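# Flip the upside-down carton so its bar code faces up

## Task

A carton sitting on top of a stack has its bar code facing down. Flip it so the bar code faces up, set it back on top of a stack facing the same direction as the cartons beneath it and aligned with them, then release it. It only counts if the carton stays put with no help from the robot. Finish by opening the gripper and moving the arm away.

## Robot and tools

Robot: two arms, left_arm and right_arm, each ending in a two-finger gripper. The arm bases sit in the scene frame at left_arm (+0.039, +0.311, 0) m and right_arm (+0.001, -0.302, 0) m, each turned slightly about z. Scene frame: the origin is on the table top midway between the arms, +x points out over the table, +z points up, and left_arm is on the +y side. The names left and right do not match the sides of a camera image.

Gripper frame: the fingers extend along the gripper's +z axis and close along its y axis. The reported end_effector_position is the pinch point between the pads, roughly 1 cm back from the fingertips. A wrist camera mount rides on each gripper and can bump into things.

Reading results: the state line shows, for each arm, end_effector_position in metres and end_effector_quat_wxyz, both in the scene frame. Printed positions can be somewhat wrong, worse at long reach. grip_measured is the finger opening on the same -1..+1 scale you command. The last number in Joint positions is the opening in metres. HELD marks control steps where some or all of your command was blocked. A "pose unreachable" line names an arm whose command the clearance check altered. "Hand target" gives the pose the controller is currently driving toward. FAULT or OVER-TEMPERATURE FAULT lines mean an arm has stopped. MOTOR HOT warns from 75 °C; at 90 °C the arm halts for 10 s, and at 100 °C it goes limp and drops, so do not hold loads longer than needed.

execute_actions: argument "actions" is a list holding at most one item, plus optional "pictures" (boolean). An empty list only returns the current state. A motion item is {"rows": [...], "steps": n}, with n from 1 to 15 (default 15), each step lasting 1/30 s. Every row is applied for one step, and the final row repeats if there are fewer rows than steps. A wait item is {"steps": n} with n up to 300, counted from the previous result. A rejected call does nothing.

Row layout (used by both execute_actions and move): one flat list of 14 numbers, each in [-1, 1], always covering both arms: left_arm dx, dy, dz, rx, ry, rz, opening, then right_arm dx, dy, dz, rx, ry, rz, opening. The first six numbers per arm are an offset, not a pose: they express a target relative to that gripper's pose in the most recent result that showed it, along the gripper's own axes (for a second or later call within one reply, or before any result in the scene, relative to where the arm is at the start). Every row is measured from that same reference, not stacked on the previous row. Scale: 1.0 equals 0.6 m for dx, dy, dz and 180 degrees for the rotation vector rx, ry, rz. Opening is absolute: +1 fully open (0.094 m), -1 closed. All zeros do not mean stay idle; they pull the arm back to its reference pose.

move: "target" is one 14-number row as above; "speed" is the top path speed in m/s, 0.002 to 0.5 (default 0.25), with rotation capped at twice that in rad/s. Both grippers travel straight toward their targets, finishing together, over 0.5 to 10 s; longer paths are cut off at 10 s. Rotation takes the shorter way. Openings are sent at the start. Nothing avoids obstacles or the other arm. The result adds a "move:" line with the outcome (done, off_target, moving, held, fault) and active limits (limits=paced means the pose was clipped; limits=held means some steps were blocked and the arm may then jump faster than requested), plus each gripper's distance from target. Faster contact hits harder; aiming further past contact presses harder.

wait: "seconds" from 0 to 10; lets time pass without new commands. zoom_image: "camera" is cam_left_wrist or cam_right_wrist (both 504x504), "region" is [x0, y0, x1, y1] in pixels from the top-left, at most 504 by 504. read_manual: optional "section", only "licences"; it returns licence text and does not move anything. finished_scene: "scene" is the integer of the current scene; it ends and grades it irreversibly. The simulation keeps running while you think between calls.

Control behaviour: each step the commanded pose is clipped to within 70 mm and 16 degrees of the measured pose, and inverse kinematics favours position over orientation. After an action ends, an arm continues only up to its last clipped pose, so a distant target needs several actions; check the result and send the remainder. Arms tend to stop a centimetre or more short, usually low, and can sag further with repeated zero offsets. To hold an arm steady, in the first call of a reply send the offset back to its desired pose (raising it if still low) and zeros in later calls, and always send the gripper the opening it should keep.

Gripping: away from ±1, fingers go to where grip_measured would read the commanded number. To hold an object, command about 0.03 below grip_measured for a firm grip, less for a lighter one. Readings may be off by about 1 mm per gripper. In this task each pad's force is limited to roughly 13 to 25 N, so grips are weak; grab the carton firmly and move gently. Objects may occasionally be tugged or pushed by outside disturbances.

Joint ranges (rad): waist -2.618 to 3.054, shoulder 0 to 3.142, elbow 0 to 3.142, wrist pitch -1.571 to 1.571, wrist yaw -1.571 to 1.571, wrist roll -2.094 to 2.094.

Avoid: knocking anything off the table (fails the task), collisions or hard pressing between the arms (may end the scene), dropping or slamming the carton, hard shoves into the stack, and letting motors overheat. Release the carton only when it rests squarely on the stack, then open and retract.

Each tool is called after "Call:" as a command line: name --argument value for each argument, lists and objects as JSON in quotes; but a table of rows of numbers goes row by row, as --pt "numbers of a row", without its own name.

## Session

Call:
execute_actions --actions '[]'

Scene clock: 0.00 s of 4500.00 s.
left_arm: end_effector_position=(+0.2501, +0.3302, +0.2247) grip_measured=+1.000 end_effector_quat_wxyz=(+0.566, +0.439, +0.649, +0.259) | right_arm: end_effector_position=(+0.4989, +0.0726, +0.3030) grip_measured=+1.000 end_effector_quat_wxyz=(+0.293, -0.233, +0.760, +0.531)
Joint positions: left_arm=[ 0.733  0.287  0.457 -0.593  0.986  1.382  0.094] | right_arm=[ 0.519  2.323  2.359 -0.476 -0.898  0.416  0.094]
Joint velocities: left_arm=[-0.007 -0.002  0.012 -0.007  0.007 -0.007  0.   ] | right_arm=[-0.017  0.012 -0.007  0.022 -0.007 -0.066  0.   ]
Hand target (left_arm): +0.249, +0.328, +0.228; +0.568, +0.439, +0.647, +0.257
Hand target (right_arm): +0.496, +0.072, +0.317; +0.305, -0.243, +0.751, +0.533

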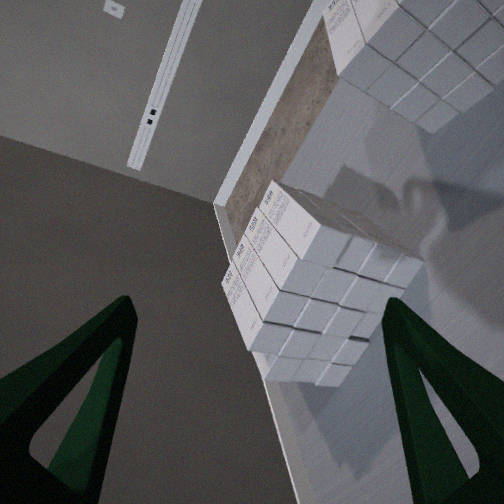

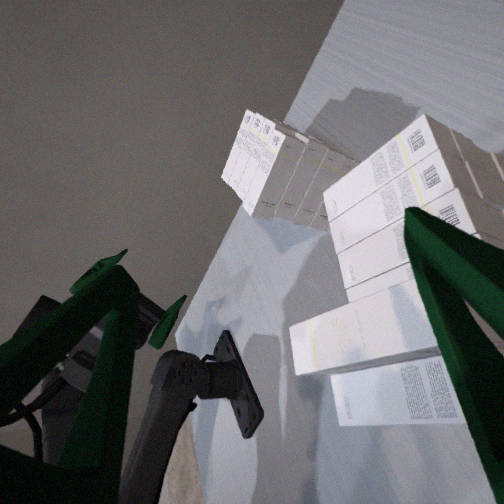

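Call:
move --target '[-0.215,0.083,0.242,0.055,0.196,-0.342,1,0.458,0.19,-0.385,-0.01,-0.196,0.27,1]'

Scene clock: 31.37 s of 4500.00 s.
left_arm: end_effector_position=(+0.3981, +0.2262, +0.2871) grip_measured=+1.000 end_effector_quat_wxyz=(+0.355, -0.001, +0.935, +0.009) | right_arm: end_effector_position=(+0.1865, -0.1221, +0.2321) grip_measured=+1.000 end_effector_quat_wxyz=(+0.249, +0.264, +0.665, +0.652)
Joint positions: left_arm=[-0.483  1.411  1.558 -1.028 -0.25  -0.266  0.094] | right_arm=[ 0.73   0.252  0.227  0.    -0.2    1.579  0.094]
Joint velocities: left_arm=[-0.012  0.002  0.002 -0.007  0.051 -0.051  0.   ] | right_arm=[ 0.017 -0.002 -0.012 -0.037  0.037 -0.007  0.   ]
Hand target (left_arm): +0.399, +0.222, +0.297; +0.362, -0.000, +0.932, +0.004
Hand target (right_arm): +0.183, -0.124, +0.244; +0.257, +0.258, +0.655, +0.662
Off the commanded pose (left_arm): 0.013 m, 2 deg.
Off the commanded pose (right_arm): 0.019 m, 2 deg.
After step 90, 25.00 s passed at rest.
move: off_target (left_arm, right_arm)

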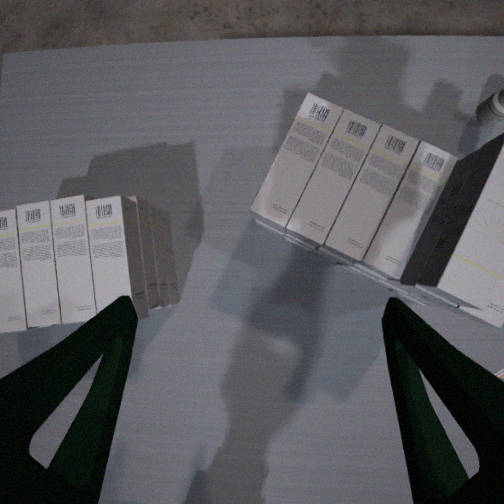

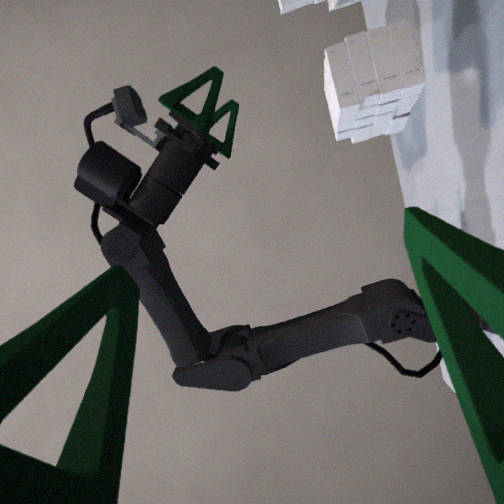

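Call:
move --target '[0.043,-0.218,0.047,0.092,-0.002,0.104,1,0,0,0,0,0,0,1]' --speed 0.2

Scene clock: 48.43 s of 4500.00 s.
left_arm: end_effector_position=(+0.4001, +0.1013, +0.2481) grip_measured=+1.000 end_effector_quat_wxyz=(+0.345, +0.196, +0.916, -0.063) | right_arm: end_effector_position=(+0.1868, -0.1223, +0.2318) grip_measured=+1.000 end_effector_quat_wxyz=(+0.249, +0.266, +0.665, +0.652)
Joint positions: left_arm=[-0.711  1.532  1.505 -0.836 -0.126 -0.114  0.094] | right_arm=[ 0.73   0.252  0.227 -0.001 -0.197  1.582  0.094]
Joint velocities: left_arm=[ 0.012 -0.017  0.007 -0.007  0.037 -0.022  0.   ] | right_arm=[-0.017  0.017 -0.007  0.022 -0.007 -0.022  0.   ]
Hand target (left_arm): +0.400, +0.097, +0.246; +0.347, +0.202, +0.914, -0.066
Hand target (right_arm): +0.186, -0.122, +0.232; +0.249, +0.264, +0.665, +0.653
Off the commanded pose (left_arm): 0.006 m, 1 deg.
Off the commanded pose (right_arm): 0.000 m, 0 deg.
After step 90, 12.50 s passed at rest.
move: done

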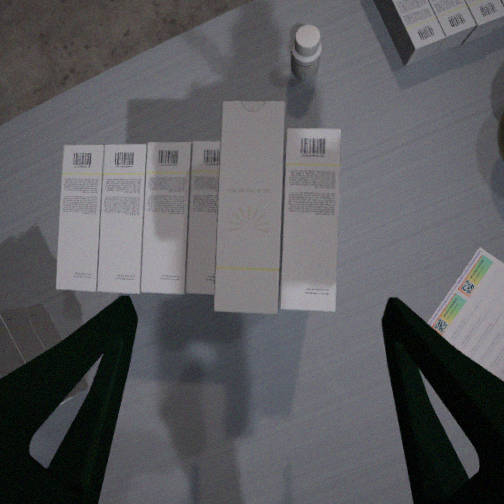

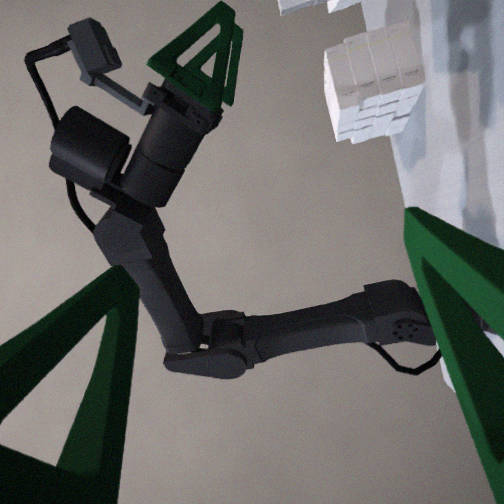

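Call:
move --target '[0.006,0,0.101,0.006,0,0.007,1,0,0,0,0,0,0,1]' --speed 0.1

Scene clock: 53.67 s of 4500.00 s.
left_arm: end_effector_position=(+0.4331, +0.0853, +0.2018) grip_measured=+1.000 end_effector_quat_wxyz=(+0.341, +0.211, +0.914, -0.066) | right_arm: end_effector_position=(+0.1868, -0.1223, +0.2318) grip_measured=+1.000 end_effector_quat_wxyz=(+0.248, +0.267, +0.665, +0.652)
Joint positions: left_arm=[-0.687  1.651  1.447 -0.662 -0.091 -0.071  0.094] | right_arm=[ 0.73   0.252  0.227 -0.001 -0.197  1.584  0.094]
Joint velocities: left_arm=[ 0.002 -0.012  0.002 -0.037  0.022 -0.022  0.   ] | right_arm=[-0.002  0.002  0.002 -0.007 -0.066  0.066  0.   ]
Hand target (left_arm): +0.436, +0.088, +0.201; +0.344, +0.209, +0.913, -0.067
Hand target (right_arm): +0.187, -0.122, +0.232; +0.249, +0.266, +0.665, +0.652
Off the commanded pose (left_arm): 0.003 m, 0 deg.
Off the commanded pose (right_arm): 0.000 m, 0 deg.
After step 90, 1.10 s passed at rest.
move: done

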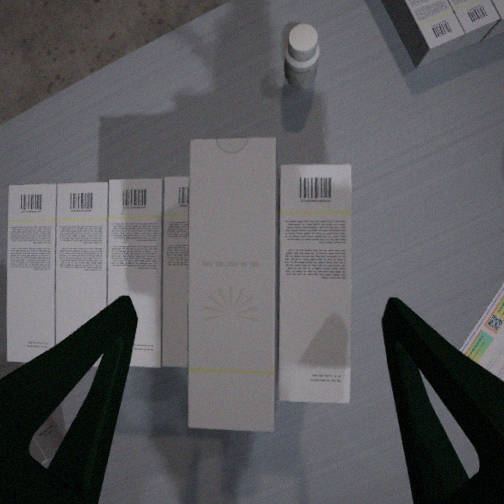

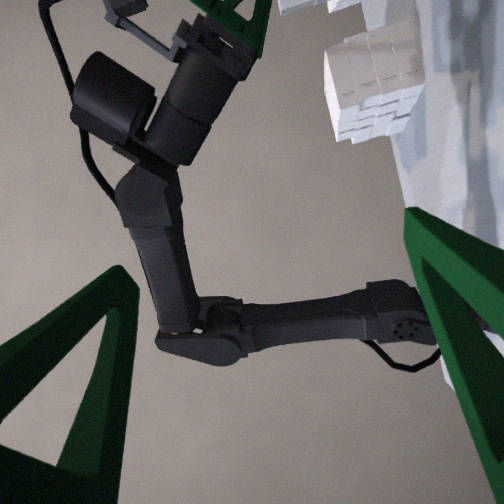

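Call:
move --target '[0.015,0.017,0.018,0,0,0,1,0,0,0,0,0,0,1]' --speed 0.05

Call:
move --target '[0,0,0,0,0,0,-0.45,0,0,0,0,0,0,1]'

Scene clock: 57.23 s of 4500.00 s.
left_arm: end_effector_position=(+0.4360, +0.0930, +0.1894) grip_measured=+1.000 end_effector_quat_wxyz=(+0.337, +0.211, +0.915, -0.064) | right_arm: end_effector_position=(+0.1868, -0.1223, +0.2318) grip_measured=+1.000 end_effector_quat_wxyz=(+0.248, +0.267, +0.664, +0.653)
Joint positions: left_arm=[-0.663  1.651  1.403 -0.625 -0.077 -0.054  0.094] | right_arm=[ 0.73   0.252  0.227 -0.001 -0.197  1.586  0.094]
Joint velocities: left_arm=[-0.007 -0.007  0.012 -0.007 -0.081 -0.066  0.   ] | right_arm=[ 0.002 -0.002 -0.012 -0.037  0.037 -0.037  0.   ]
Hand target (left_arm): +0.438, +0.095, +0.188; +0.341, +0.211, +0.914, -0.066
Hand target (right_arm): +0.187, -0.122, +0.232; +0.248, +0.267, +0.665, +0.652
Off the commanded pose (left_arm): 0.003 m, 1 deg.
Off the commanded pose (right_arm): 0.000 m, 0 deg.
move: done

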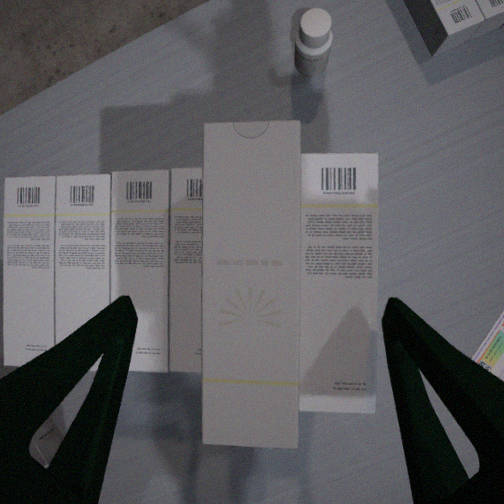

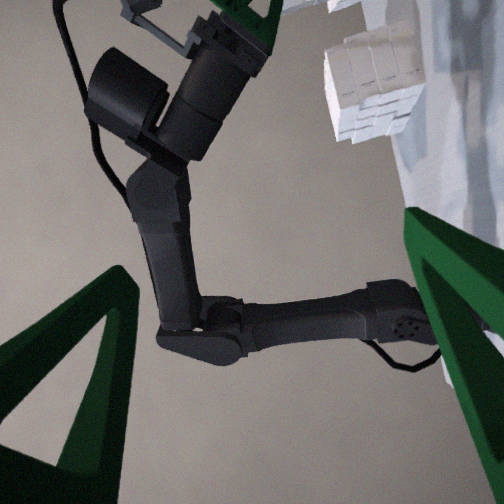

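Scene clock: 57.73 s of 4500.00 s.
left_arm: end_effector_position=(+0.4360, +0.0930, +0.1894) grip_measured=-0.306 end_effector_quat_wxyz=(+0.337, +0.211, +0.915, -0.064) | right_arm: end_effector_position=(+0.1868, -0.1223, +0.2318) grip_measured=+1.000 end_effector_quat_wxyz=(+0.247, +0.268, +0.664, +0.653)
Joint positions: left_arm=[-0.663  1.651  1.403 -0.625 -0.077 -0.054  0.033] | right_arm=[ 0.73   0.252  0.227 -0.001 -0.197  1.587  0.094]
Joint velocities: left_arm=[ 0.017  0.017 -0.002 -0.007  0.037 -0.022 -0.   ] | right_arm=[ 0.017 -0.022 -0.002  0.007  0.022  0.007  0.   ]
Hand target (left_arm): +0.436, +0.093, +0.189; +0.337, +0.211, +0.915, -0.064
Hand target (right_arm): +0.187, -0.122, +0.232; +0.248, +0.267, +0.664, +0.653
Off the commanded pose (left_arm): 0.000 m, 0 deg.
Off the commanded pose (right_arm): 0.000 m, 0 deg.
move: done

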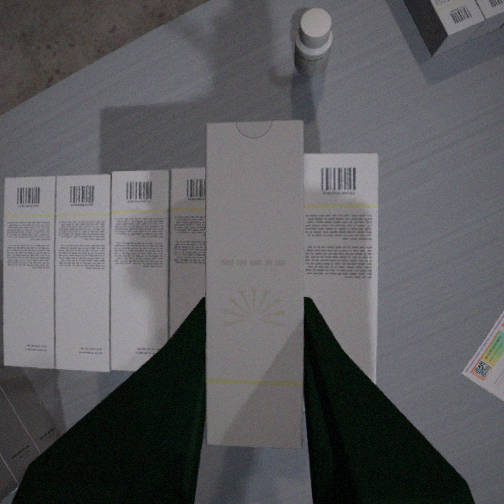

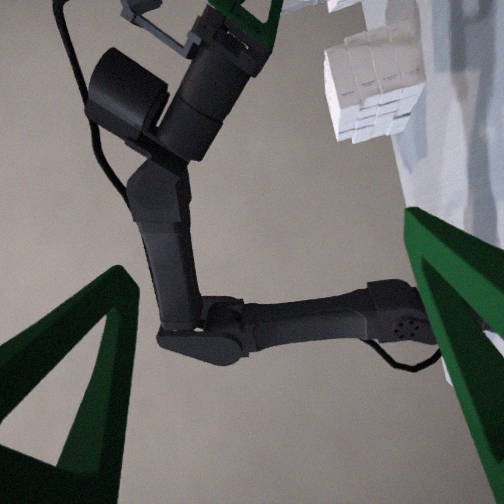

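Call:
move --target '[-0.065,0,-0.077,0,0,0,-0.45,0.025,0.075,0.03,0,0.211,0,1]' --speed 0.15

Call:
move --target '[0.217,-0.248,-0.233,0.251,-0.01,0.297,-0.45,0,0,0,0,0,0,1]' --speed 0.2

Scene clock: 68.23 s of 4500.00 s.
left_arm: end_effector_position=(+0.4310, +0.0960, +0.2372) grip_measured=-0.306 end_effector_quat_wxyz=(+0.325, +0.213, +0.920, -0.060) | right_arm: end_effector_position=(+0.1849, -0.0962, +0.2648) grip_measured=+1.000 end_effector_quat_wxyz=(+0.002, +0.061, +0.715, +0.697)
Joint positions: left_arm=[-0.663  1.669  1.63  -0.863 -0.077 -0.054  0.033] | right_arm=[ 0.261  0.883  0.466  0.301 -1.321  1.54   0.094]
Joint velocities: left_arm=[-0.012 -0.022  0.002 -0.037  0.037 -0.007  0.   ] | right_arm=[-0.002 -0.007 -0.002  0.007 -0.051  0.066  0.   ]
Hand target (left_arm): +0.434, +0.092, +0.250; +0.337, +0.211, +0.915, -0.064
Hand target (right_arm): +0.187, -0.097, +0.276; +0.017, +0.042, +0.712, +0.700
Off the commanded pose (left_arm): 0.014 m, 2 deg.
Off the commanded pose (right_arm): 0.013 m, 3 deg.
After step 90, 4.80 s passed at rest.
move: off_target (left_arm, right_arm)

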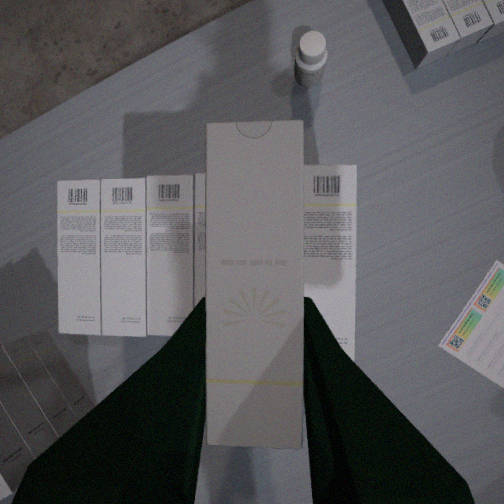

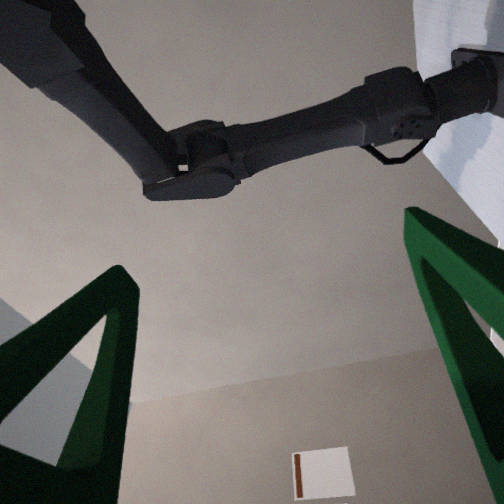

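Scene clock: 71.73 s of 4500.00 s.
left_arm: end_effector_position=(+0.2044, +0.0432, +0.2477) grip_measured=-0.306 end_effector_quat_wxyz=(+0.215, +0.690, +0.648, -0.240) | right_arm: end_effector_position=(+0.1849, -0.0962, +0.2648) grip_measured=+1.000 end_effector_quat_wxyz=(+0.001, +0.062, +0.715, +0.697)
Joint positions: left_arm=[-0.873  1.366  1.43  -1.196  0.503  0.775  0.033] | right_arm=[ 0.261  0.883  0.466  0.301 -1.322  1.542  0.094]
Joint velocities: left_arm=[ 0.007  0.027 -0.002 -0.037  0.066  0.066  0.   ] | right_arm=[ 0.002 -0.002  0.022  0.022  0.022 -0.007  0.   ]
Hand target (left_arm): +0.196, +0.043, +0.259; +0.225, +0.696, +0.635, -0.250
Hand target (right_arm): +0.185, -0.096, +0.265; +0.002, +0.061, +0.715, +0.697
Off the commanded pose (left_arm): 0.016 m, 3 deg.
Off the commanded pose (right_arm): 0.000 m, 0 deg.
move: off_target (left_arm)

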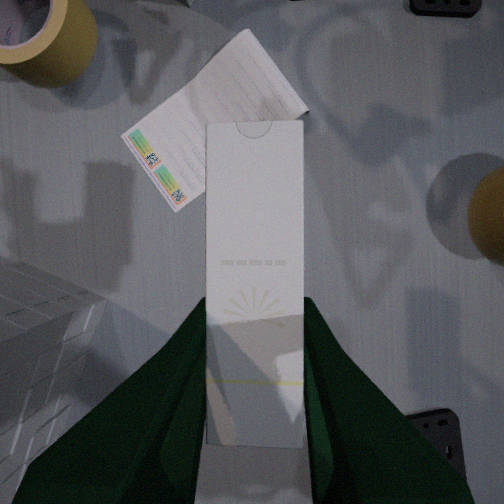

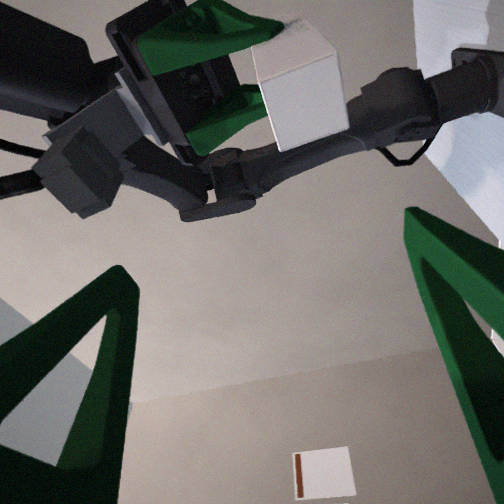

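Call:
move --target '[0,0,0,0,0,0,-0.45,-0.013,-0.008,0.095,0,0,-0.028,1]' --speed 0.12

Scene clock: 78.17 s of 4500.00 s.
left_arm: end_effector_position=(+0.2055, +0.0444, +0.2467) grip_measured=-0.306 end_effector_quat_wxyz=(+0.214, +0.691, +0.649, -0.235) | right_arm: end_effector_position=(+0.1941, -0.0443, +0.2503) grip_measured=+1.000 end_effector_quat_wxyz=(+0.019, +0.043, +0.720, +0.692)
Joint positions: left_arm=[-0.873  1.366  1.43  -1.198  0.493  0.778  0.033] | right_arm=[ 0.52   1.041  0.466  0.491 -1.064  1.529  0.094]
Joint velocities: left_arm=[-0.012 -0.002 -0.002 -0.051 -0.037  0.037 -0.   ] | right_arm=[ 0.002 -0.012  0.002 -0.022  0.051 -0.066  0.   ]
Hand target (left_arm): +0.204, +0.043, +0.248; +0.214, +0.690, +0.648, -0.240
Hand target (right_arm): +0.196, -0.041, +0.259; +0.031, +0.031, +0.716, +0.697
Off the commanded pose (left_arm): 0.002 m, 1 deg.
Off the commanded pose (right_arm): 0.009 m, 2 deg.
After step 90, 2.33 s passed at rest.
move: done

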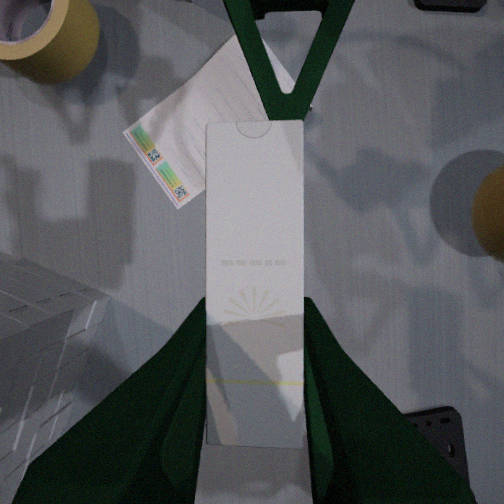

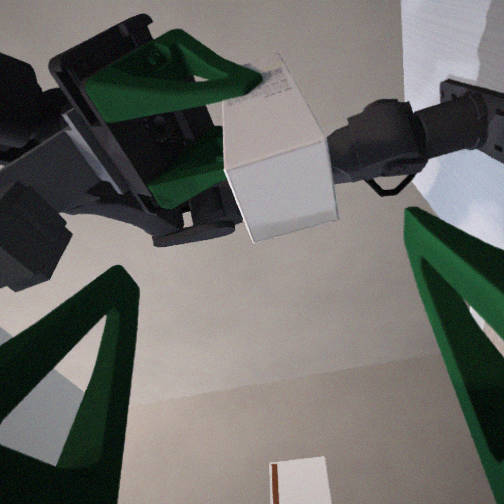

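Call:
move --target '[0,0,0,0,0,0,-0.45,-0.026,-0.006,0.078,0,0,-0.01,1]' --speed 0.08

Scene clock: 84.23 s of 4500.00 s.
left_arm: end_effector_position=(+0.2068, +0.0453, +0.2460) grip_measured=-0.306 end_effector_quat_wxyz=(+0.215, +0.691, +0.650, -0.230) | right_arm: end_effector_position=(+0.2090, -0.0047, +0.2319) grip_measured=+1.000 end_effector_quat_wxyz=(+0.014, +0.048, +0.728, +0.684)
Joint positions: left_arm=[-0.873  1.366  1.43  -1.198  0.483  0.778  0.033] | right_arm=[ 0.653  1.238  0.515  0.615 -0.931  1.529  0.094]
Joint velocities: left_arm=[ 0.007 -0.017  0.012 -0.007 -0.051  0.037  0.001] | right_arm=[ 0.002 -0.032 -0.007  0.022 -0.022  0.022  0.   ]
Hand target (left_arm): +0.205, +0.044, +0.247; +0.214, +0.691, +0.649, -0.235
Hand target (right_arm): +0.213, -0.000, +0.245; +0.030, +0.032, +0.720, +0.692
Off the commanded pose (left_arm): 0.002 m, 1 deg.
Off the commanded pose (right_arm): 0.014 m, 3 deg.
After step 90, 1.97 s passed at rest.
move: off_target (right_arm)

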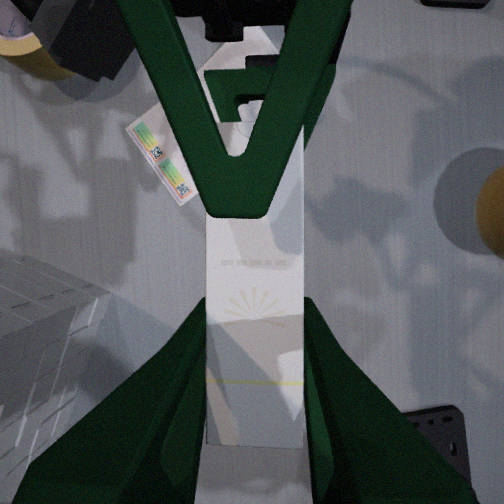

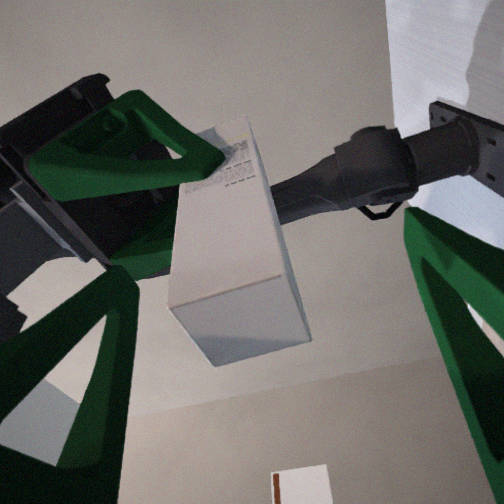

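Call:
move --target '[0,0,0,0,0,0,-0.45,-0.003,0.033,0,0,0,-0.025,1]' --speed 0.05

Scene clock: 88.40 s of 4500.00 s.
left_arm: end_effector_position=(+0.2081, +0.0462, +0.2453) grip_measured=-0.306 end_effector_quat_wxyz=(+0.215, +0.691, +0.652, -0.225) | right_arm: end_effector_position=(+0.2116, -0.0033, +0.2306) grip_measured=+1.000 end_effector_quat_wxyz=(+0.020, +0.040, +0.739, +0.673)
Joint positions: left_arm=[-0.873  1.366  1.43  -1.198  0.473  0.778  0.033] | right_arm=[ 0.653  1.238  0.549  0.531 -0.929  1.468  0.094]
Joint velocities: left_arm=[-0.007 -0.007  0.002 -0.007 -0.007 -0.007 -0.001] | right_arm=[-0.007 -0.002  0.027 -0.066  0.022 -0.095  0.   ]
Hand target (left_arm): +0.207, +0.045, +0.246; +0.215, +0.691, +0.650, -0.230
Hand target (right_arm): +0.211, -0.004, +0.251; +0.041, +0.019, +0.729, +0.683
Off the commanded pose (left_arm): 0.002 m, 1 deg.
Off the commanded pose (right_arm): 0.021 m, 4 deg.
After step 90, 0.17 s passed at rest.
move: off_target (right_arm)

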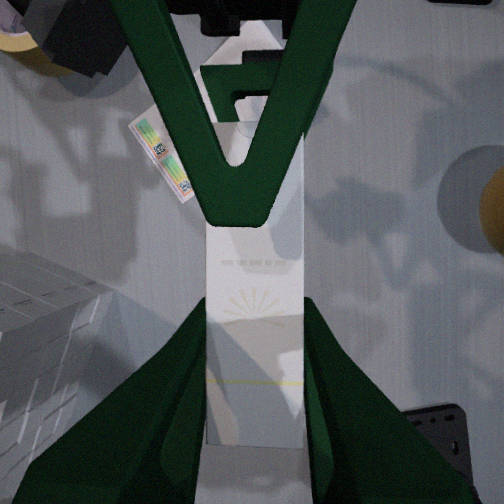

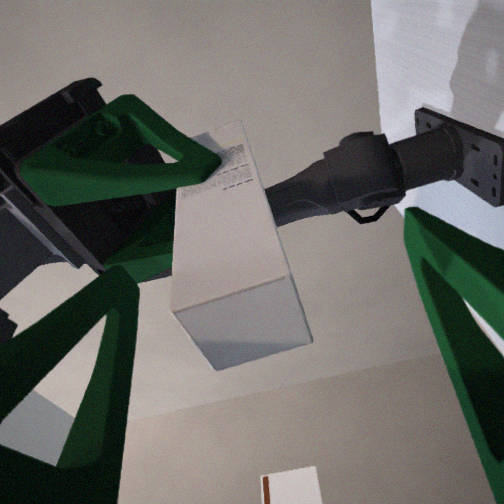

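Call:
move --target '[0,-0.003,0,0.003,0,0,-0.45,0,0.055,0,-0.045,0,-0.01,1]' --speed 0.05

Scene clock: 93.97 s of 4500.00 s.
left_arm: end_effector_position=(+0.2091, +0.0469, +0.2447) grip_measured=-0.306 end_effector_quat_wxyz=(+0.215, +0.691, +0.653, -0.222) | right_arm: end_effector_position=(+0.2141, -0.0018, +0.2664) grip_measured=+1.000 end_effector_quat_wxyz=(+0.032, +0.030, +0.691, +0.722)
Joint positions: left_arm=[-0.873  1.366  1.43  -1.198  0.466  0.778  0.033] | right_arm=[ 0.653  1.256  0.537  0.792 -0.929  1.629  0.094]
Joint velocities: left_arm=[-0.007 -0.007  0.012 -0.037 -0.037  0.066  0.001] | right_arm=[-0.012 -0.017 -0.022 -0.11   0.066 -0.022  0.   ]
Hand target (left_arm): +0.206, +0.046, +0.245; +0.211, +0.692, +0.651, -0.228
Hand target (right_arm): +0.212, -0.000, +0.264; +0.033, +0.027, +0.689, +0.723
Off the commanded pose (left_arm): 0.003 m, 1 deg.
Off the commanded pose (right_arm): 0.004 m, 0 deg.
After step 90, 0.70 s passed at rest.
move: done

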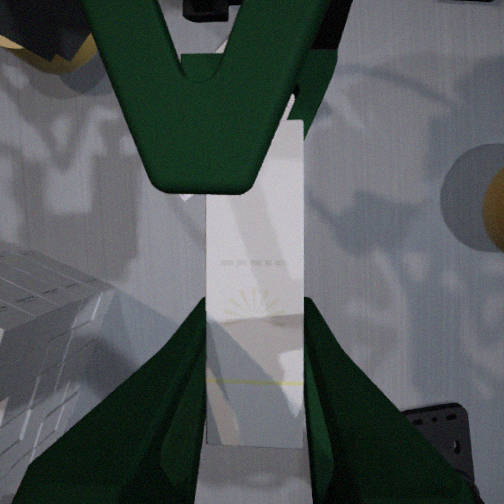

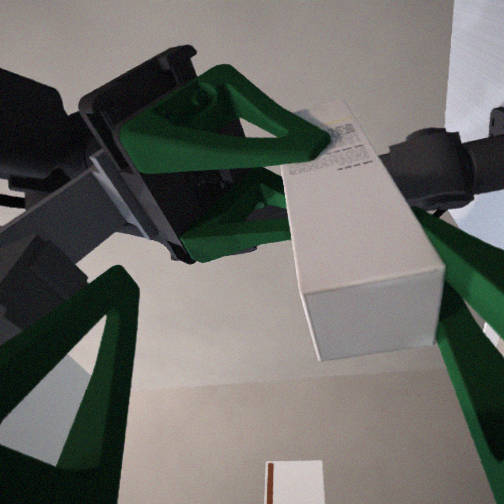

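Call:
move --target '[0,-0.003,0,0.003,0,0,-0.45,0.012,-0.035,0,0,0,0,1]' --speed 0.05

Scene clock: 98.20 s of 4500.00 s.
left_arm: end_effector_position=(+0.2097, +0.0473, +0.2444) grip_measured=-0.306 end_effector_quat_wxyz=(+0.215, +0.691, +0.654, -0.220) | right_arm: end_effector_position=(+0.2083, -0.0019, +0.2477) grip_measured=+1.000 end_effector_quat_wxyz=(+0.029, +0.033, +0.692, +0.721)
Joint positions: left_arm=[-0.873  1.366  1.43  -1.198  0.461  0.778  0.033] | right_arm=[ 0.666  1.282  0.473  0.875 -0.918  1.631  0.094]
Joint velocities: left_arm=[ 0.002 -0.002 -0.012 -0.022 -0.022 -0.007 -0.   ] | right_arm=[-0.007 -0.012 -0.012 -0.037  0.007 -0.022  0.   ]
Hand target (left_arm): +0.207, +0.047, +0.245; +0.212, +0.692, +0.652, -0.225
Hand target (right_arm): +0.207, -0.001, +0.245; +0.032, +0.031, +0.691, +0.721
Off the commanded pose (left_arm): 0.002 m, 1 deg.
Off the commanded pose (right_arm): 0.003 m, 0 deg.
After step 90, 0.27 s passed at rest.
move: done

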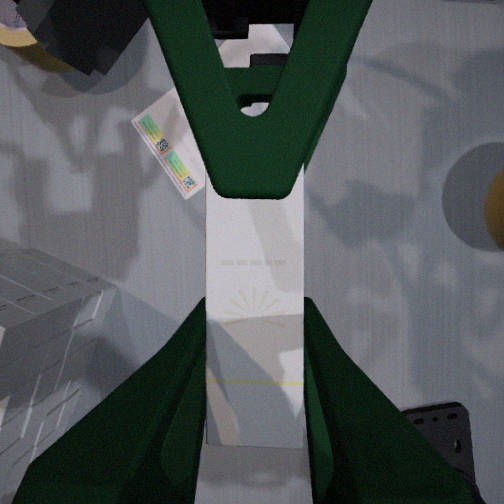

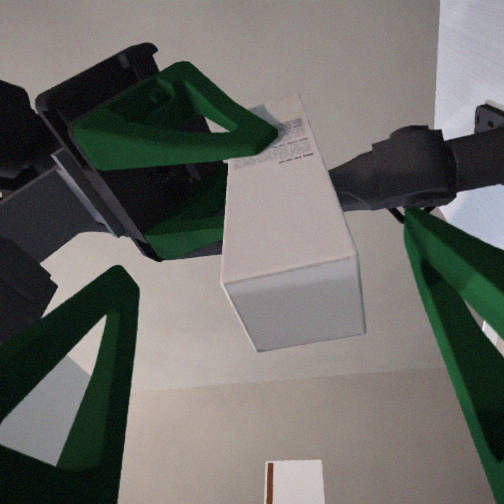

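Call:
move --target '[0,-0.003,0,0.003,0,0,-0.45,0,-0.012,0.005,0,0,0,0.0]' --speed 0.04

Scene clock: 101.87 s of 4500.00 s.
left_arm: end_effector_position=(+0.2104, +0.0478, +0.2440) grip_measured=-0.306 end_effector_quat_wxyz=(+0.215, +0.691, +0.655, -0.217) | right_arm: end_effector_position=(+0.2108, -0.0006, +0.2438) grip_measured=+0.002 end_effector_quat_wxyz=(+0.028, +0.035, +0.693, +0.720)
Joint positions: left_arm=[-0.873  1.366  1.43  -1.198  0.456  0.778  0.033] | right_arm=[ 0.666  1.304  0.473  0.892 -0.916  1.632  0.047]
Joint velocities: left_arm=[ 0.002  0.012 -0.002 -0.022 -0.051  0.095 -0.001] | right_arm=[0.007 0.002 0.012 0.007 0.022 0.051 0.001]
Hand target (left_arm): +0.208, +0.047, +0.244; +0.212, +0.692, +0.653, -0.223
Hand target (right_arm): +0.209, +0.001, +0.241; +0.029, +0.033, +0.692, +0.720
Off the commanded pose (left_arm): 0.003 m, 1 deg.
Off the commanded pose (right_arm): 0.004 m, 0 deg.
move: done

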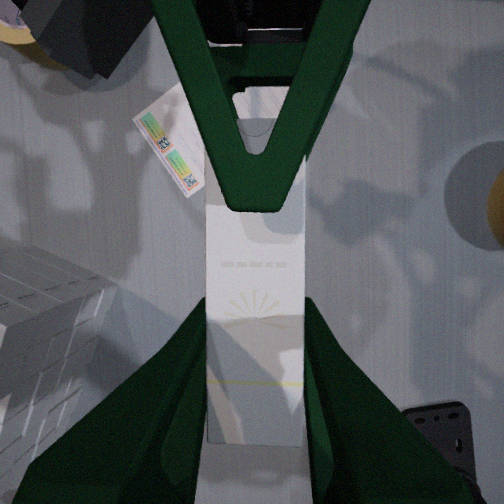

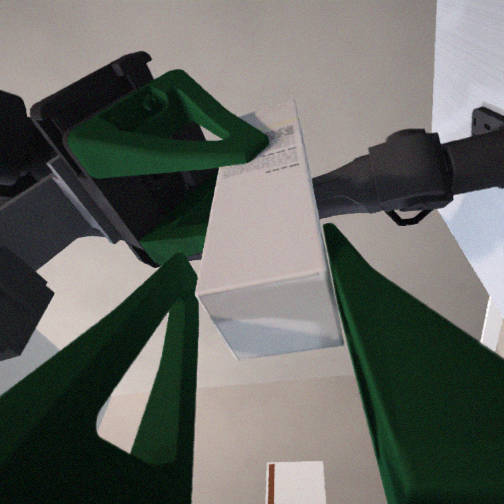

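Call:
move --target '[0,0,0,0,0,0,-0.45,0,-0.006,0,0,0,0,-0.5]' --speed 0.04

Call:
move --target '[0,0,0,0,0,0,0.5,0,0,0,0,0,0,-0.5]'

Call:
move --target '[0,0,-0.17,0,-0.08,0,0.5,0,0,0,0,0,-0.5,-0.5]'

Scene clock: 105.77 s of 4500.00 s.
left_arm: end_effector_position=(+0.2103, +0.0479, +0.2437) grip_measured=-0.306 end_effector_quat_wxyz=(+0.214, +0.690, +0.656, -0.217) | right_arm: end_effector_position=(+0.2108, -0.0005, +0.2400) grip_measured=-0.301 end_effector_quat_wxyz=(+0.024, +0.040, +0.697, +0.716)
Joint positions: left_arm=[-0.873  1.366  1.43  -1.199  0.456  0.775  0.033] | right_arm=[ 0.666  1.305  0.471  0.878 -0.917  1.629  0.033]
Joint velocities: left_arm=[ 0.012 -0.002  0.007 -0.022  0.022 -0.051 -0.001] | right_arm=[ 0.007  0.007  0.002 -0.007  0.007 -0.081 -0.   ]
Hand target (left_arm): +0.210, +0.048, +0.244; +0.215, +0.692, +0.655, -0.217
Hand target (right_arm): +0.211, -0.000, +0.240; +0.028, +0.035, +0.693, +0.719
Off the commanded pose (left_arm): 0.000 m, 0 deg.
Off the commanded pose (right_arm): 0.000 m, 1 deg.
After step 90, 0.20 s passed at rest.
move: done

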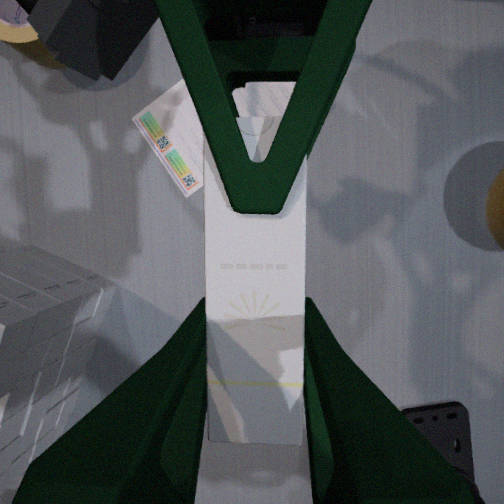

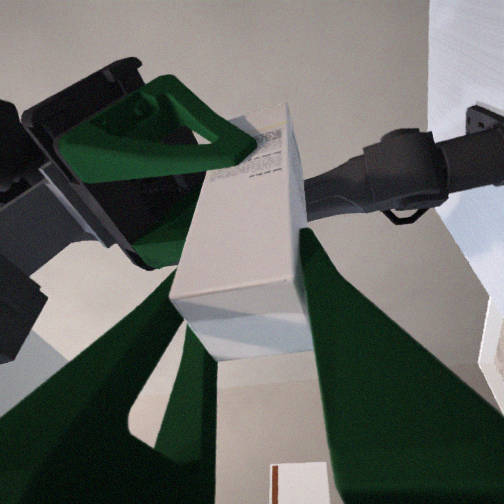

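Scene clock: 106.27 s of 4500.00 s.
left_arm: end_effector_position=(+0.2109, +0.0483, +0.2434) grip_measured=+0.499 end_effector_quat_wxyz=(+0.214, +0.690, +0.657, -0.215) | right_arm: end_effector_position=(+0.2108, -0.0005, +0.2387) grip_measured=-0.303 end_effector_quat_wxyz=(+0.021, +0.042, +0.698, +0.715)
Joint positions: left_arm=[-0.873  1.366  1.43  -1.199  0.451  0.775  0.07 ] | right_arm=[ 0.666  1.305  0.471  0.87  -0.917  1.631  0.033]
Joint velocities: left_arm=[ 0.002 -0.002 -0.012 -0.081 -0.007  0.022 -0.   ] | right_arm=[-0.012 -0.012 -0.007  0.022 -0.007 -0.022  0.001]
Hand target (left_arm): +0.210, +0.048, +0.244; +0.214, +0.690, +0.656, -0.217
Hand target (right_arm): +0.211, -0.001, +0.240; +0.024, +0.039, +0.697, +0.716
Off the commanded pose (left_arm): 0.001 m, 0 deg.
Off the commanded pose (right_arm): 0.001 m, 0 deg.
move: done

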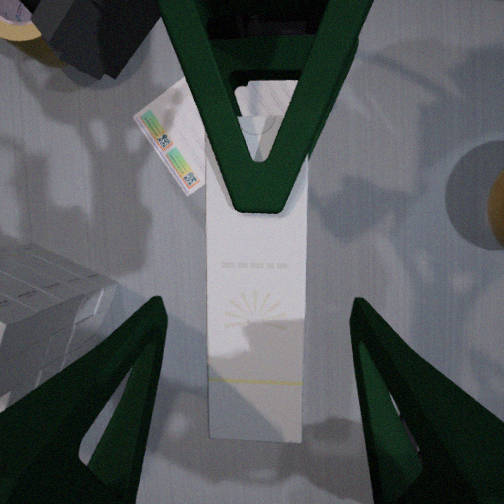

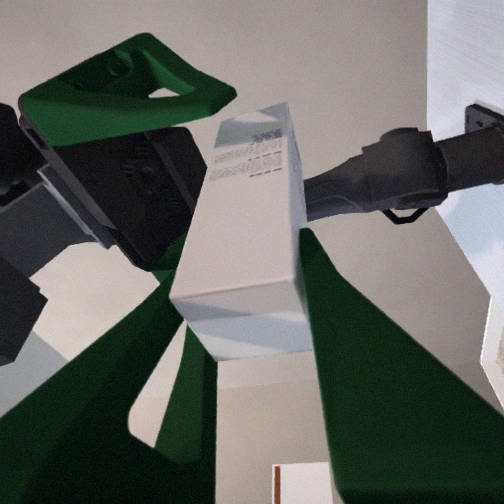

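Scene clock: 110.00 s of 4500.00 s.
left_arm: end_effector_position=(+0.2144, +0.1050, +0.3132) grip_measured=+0.499 end_effector_quat_wxyz=(+0.280, +0.658, +0.632, -0.299) | right_arm: end_effector_position=(+0.2109, -0.0005, +0.2380) grip_measured=-0.304 end_effector_quat_wxyz=(+0.516, -0.460, +0.527, +0.493)
Joint positions: left_arm=[-0.514  1.312  1.584 -1.491  0.785  1.078  0.07 ] | right_arm=[ 0.666  1.305  0.471  0.866 -0.917  0.071  0.033]
Joint velocities: left_arm=[ 0.002  0.002  0.002  0.007 -0.022 -0.051 -0.   ] | right_arm=[-0.022 -0.007 -0.002  0.022  0.007  0.007  0.   ]
Hand target (left_arm): +0.211, +0.106, +0.327; +0.297, +0.657, +0.624, -0.302
Hand target (right_arm): +0.211, -0.001, +0.239; +0.520, -0.464, +0.523, +0.490
Off the commanded pose (left_arm): 0.014 m, 2 deg.
Off the commanded pose (right_arm): 0.001 m, 1 deg.
move: off_target (left_arm)

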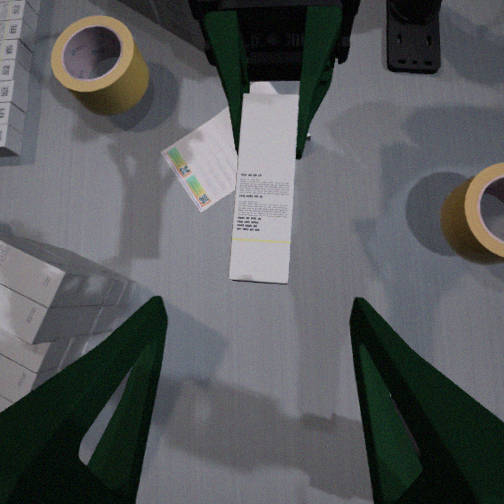

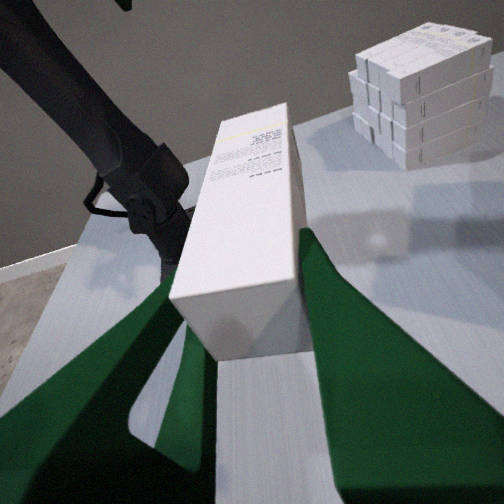

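Call:
move --target '[-0.208,0.275,0.232,-0.354,0.042,-0.374,1,-0.028,-0.197,-0.148,0.369,0.362,-0.414,-0.5]'

Scene clock: 134.80 s of 4500.00 s.
left_arm: end_effector_position=(+0.3724, -0.0831, +0.2974) grip_measured=+1.000 end_effector_quat_wxyz=(+0.381, +0.036, +0.922, -0.058) | right_arm: end_effector_position=(+0.3222, -0.1007, +0.2489) grip_measured=-0.305 end_effector_quat_wxyz=(+0.500, -0.504, +0.498, -0.498)
Joint positions: left_arm=[-1.188  2.329  2.836 -1.499 -0.574 -0.807  0.094] | right_arm=[ 1.046  1.325  0.568  0.749  0.935 -1.569  0.033]
Joint velocities: left_arm=[-0.017 -0.017  0.007 -0.007 -0.007 -0.007  0.   ] | right_arm=[ 0.002 -0.012 -0.002  0.037 -0.051 -0.037  0.001]
Hand target (left_arm): +0.372, -0.086, +0.310; +0.398, +0.028, +0.914, -0.073
Hand target (right_arm): +0.321, -0.101, +0.249; +0.505, -0.497, +0.500, -0.498
Off the commanded pose (left_arm): 0.016 m, 10 deg.
Off the commanded pose (right_arm): 0.002 m, 0 deg.
elbow stopped short (left arm): the move would have taken joint 3 (elbow) straighter than the controller allows; a more bent joint 3 avoids this.
After step 90, 16.87 s passed at rest.
move: off_target (left_arm)

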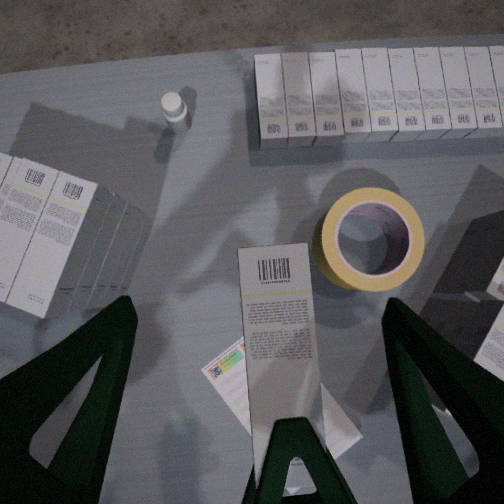

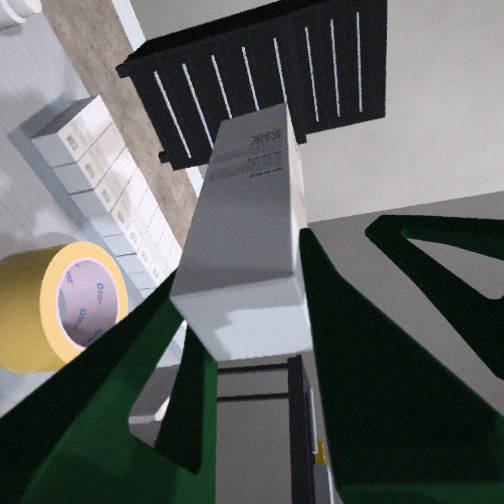

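Call:
move --target '[0.038,0.06,0.002,-0.009,0.029,0.028,1,-0.1,0.042,-0.02,0,0.044,0,-0.5]' --speed 0.12

Scene clock: 144.33 s of 4500.00 s.
left_arm: end_effector_position=(+0.3587, -0.0517, +0.2699) grip_measured=+1.000 end_effector_quat_wxyz=(+0.333, +0.078, +0.940, -0.021) | right_arm: end_effector_position=(+0.3075, -0.0461, +0.2108) grip_measured=-0.305 end_effector_quat_wxyz=(-0.449, +0.490, -0.521, +0.536)
Joint positions: left_arm=[-1.16   2.101  2.378 -1.376 -0.508 -0.741  0.094] | right_arm=[ 1.231  1.654  0.719  0.862  1.249 -1.558  0.033]
Joint velocities: left_arm=[-0.007 -0.017 -0.007  0.007  0.022  0.095  0.   ] | right_arm=[-0.002  0.017  0.002  0.037  0.037  0.051 -0.001]
Hand target (left_arm): +0.361, -0.047, +0.277; +0.341, +0.073, +0.937, -0.026
Hand target (right_arm): +0.309, -0.042, +0.223; -0.465, +0.469, -0.532, +0.531
Off the commanded pose (left_arm): 0.009 m, 1 deg.
Off the commanded pose (right_arm): 0.014 m, 3 deg.
After step 90, 5.30 s passed at rest.
move: off_target (right_arm)

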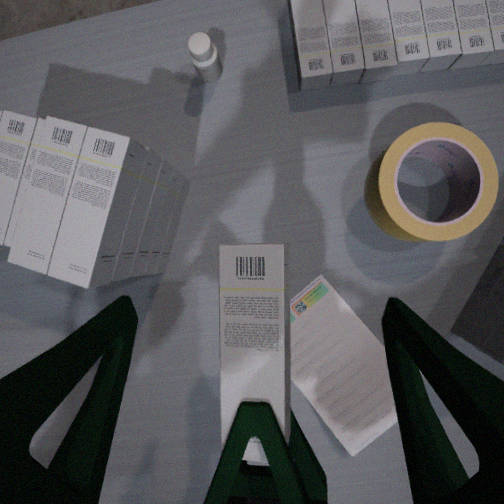

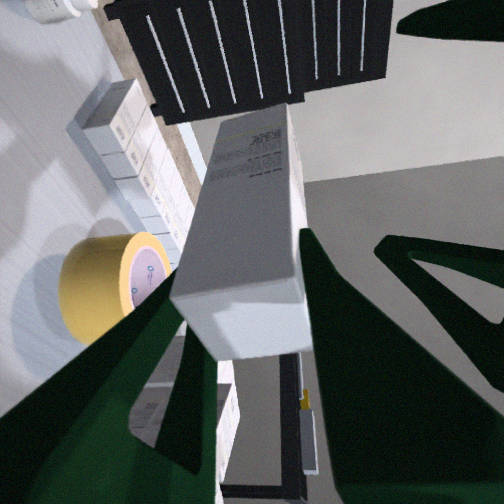

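Call:
move --target '[0.052,0,0.058,0,0,0,1,0,-0.01,0,0,0,0.018,-0.5]' --speed 0.08

Scene clock: 151.73 s of 4500.00 s.
left_arm: end_effector_position=(+0.3582, -0.0527, +0.2151) grip_measured=+1.000 end_effector_quat_wxyz=(+0.323, +0.082, +0.943, -0.013) | right_arm: end_effector_position=(+0.3074, -0.0467, +0.2072) grip_measured=-0.305 end_effector_quat_wxyz=(+0.450, -0.487, +0.528, -0.531)
Joint positions: left_arm=[-1.16   2.018  2.029 -1.137 -0.502 -0.741  0.094] | right_arm=[ 1.231  1.654  0.719  0.833  1.25  -1.516  0.033]
Joint velocities: left_arm=[-0.012 -0.027 -0.007 -0.022 -0.037 -0.081  0.   ] | right_arm=[ 0.032  0.007  0.002 -0.066  0.051 -0.066 -0.   ]
Hand target (left_arm): +0.357, -0.051, +0.223; +0.332, +0.078, +0.940, -0.021
Hand target (right_arm): +0.308, -0.046, +0.217; +0.464, -0.475, +0.535, -0.523
Off the commanded pose (left_arm): 0.009 m, 2 deg.
Off the commanded pose (right_arm): 0.010 m, 2 deg.
After step 90, 3.17 s passed at rest.
move: done

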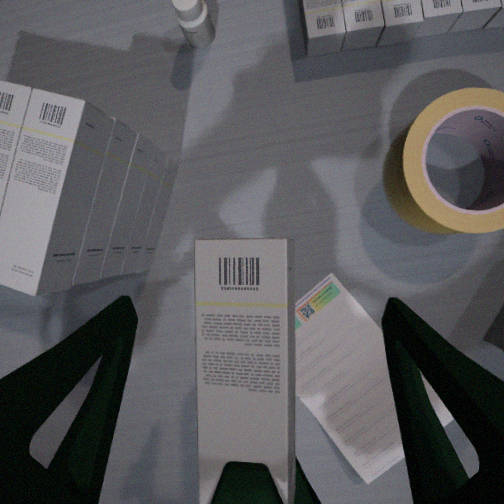

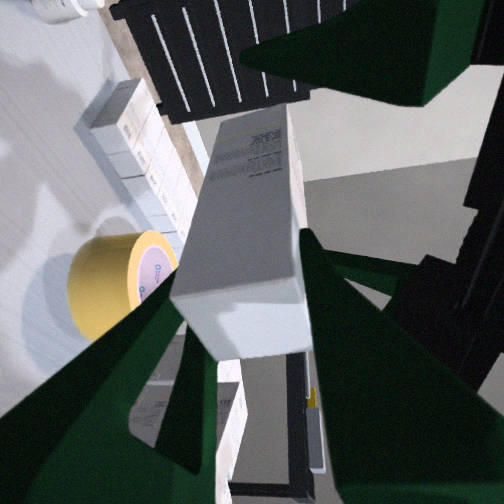

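Call:
move --target '[0,0.009,0,0.018,0,-0.014,0.2,0,0,0,0,0,0,-0.5]' --speed 0.05

Call:
move --target '[0,0,0,0,0,0,-0.45,0,0,0,0,0,0,-0.5]'

Scene clock: 156.47 s of 4500.00 s.
left_arm: end_effector_position=(+0.3564, -0.0519, +0.2077) grip_measured=+0.201 end_effector_quat_wxyz=(+0.312, +0.078, +0.946, -0.039) | right_arm: end_effector_position=(+0.3073, -0.0467, +0.2068) grip_measured=-0.305 end_effector_quat_wxyz=(-0.448, +0.489, -0.527, +0.532)
Joint positions: left_arm=[-1.143  1.972  1.938 -1.061 -0.446 -0.741  0.056] | right_arm=[ 1.231  1.654  0.719  0.83   1.25  -1.518  0.033]
Joint velocities: left_arm=[ 0.002 -0.012 -0.027 -0.066  0.066  0.022 -0.   ] | right_arm=[-0.012  0.002  0.007 -0.022 -0.037 -0.022 -0.001]
Hand target (left_arm): +0.359, -0.048, +0.215; +0.320, +0.071, +0.944, -0.046
Hand target (right_arm): +0.307, -0.047, +0.207; -0.450, +0.487, -0.528, +0.531
Off the commanded pose (left_arm): 0.009 m, 2 deg.
Off the commanded pose (right_arm): 0.000 m, 0 deg.
After step 90, 0.67 s passed at rest.
move: done

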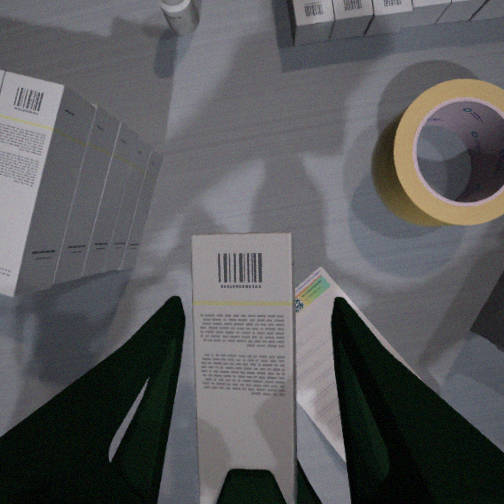

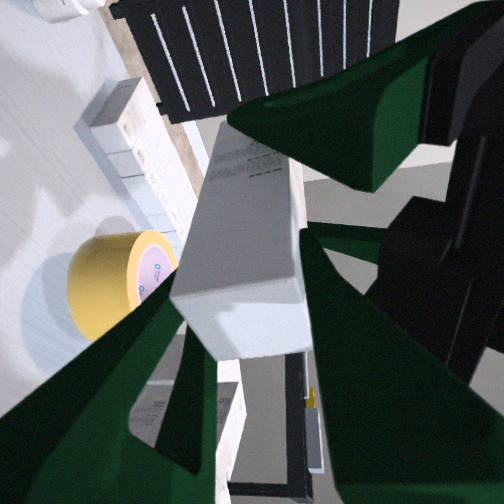

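Scene clock: 156.97 s of 4500.00 s.
left_arm: end_effector_position=(+0.3562, -0.0520, +0.2075) grip_measured=-0.295 end_effector_quat_wxyz=(+0.311, +0.078, +0.946, -0.040) | right_arm: end_effector_position=(+0.3072, -0.0475, +0.2068) grip_measured=-0.311 end_effector_quat_wxyz=(-0.447, +0.488, -0.528, +0.533)
Joint positions: left_arm=[-1.143  1.972  1.938 -1.061 -0.444 -0.741  0.033] | right_arm=[ 1.231  1.654  0.719  0.829  1.254 -1.518  0.032]
Joint velocities: left_arm=[ 0.007  0.007  0.007 -0.051 -0.037  0.066  0.   ] | right_arm=[-0.032  0.027  0.007  0.007  0.007  0.007 -0.001]
Hand target (left_arm): +0.356, -0.052, +0.208; +0.312, +0.077, +0.946, -0.039
Hand target (right_arm): +0.307, -0.047, +0.207; -0.448, +0.489, -0.527, +0.531
Off the commanded pose (left_arm): 0.000 m, 0 deg.
Off the commanded pose (right_arm): 0.001 m, 0 deg.
move: done

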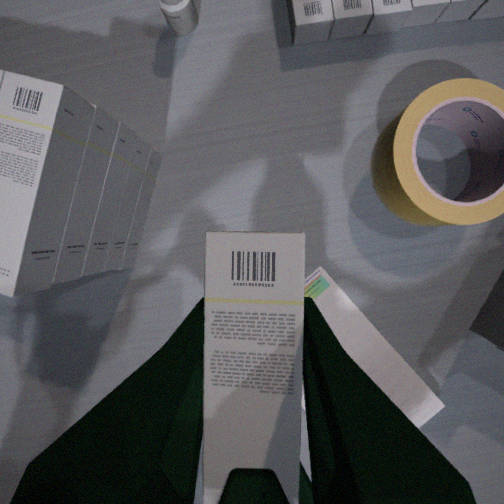

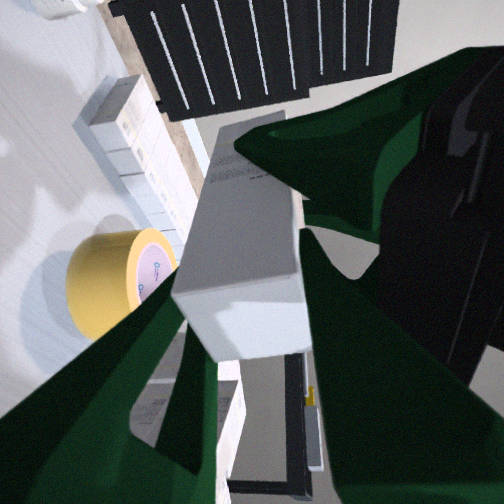

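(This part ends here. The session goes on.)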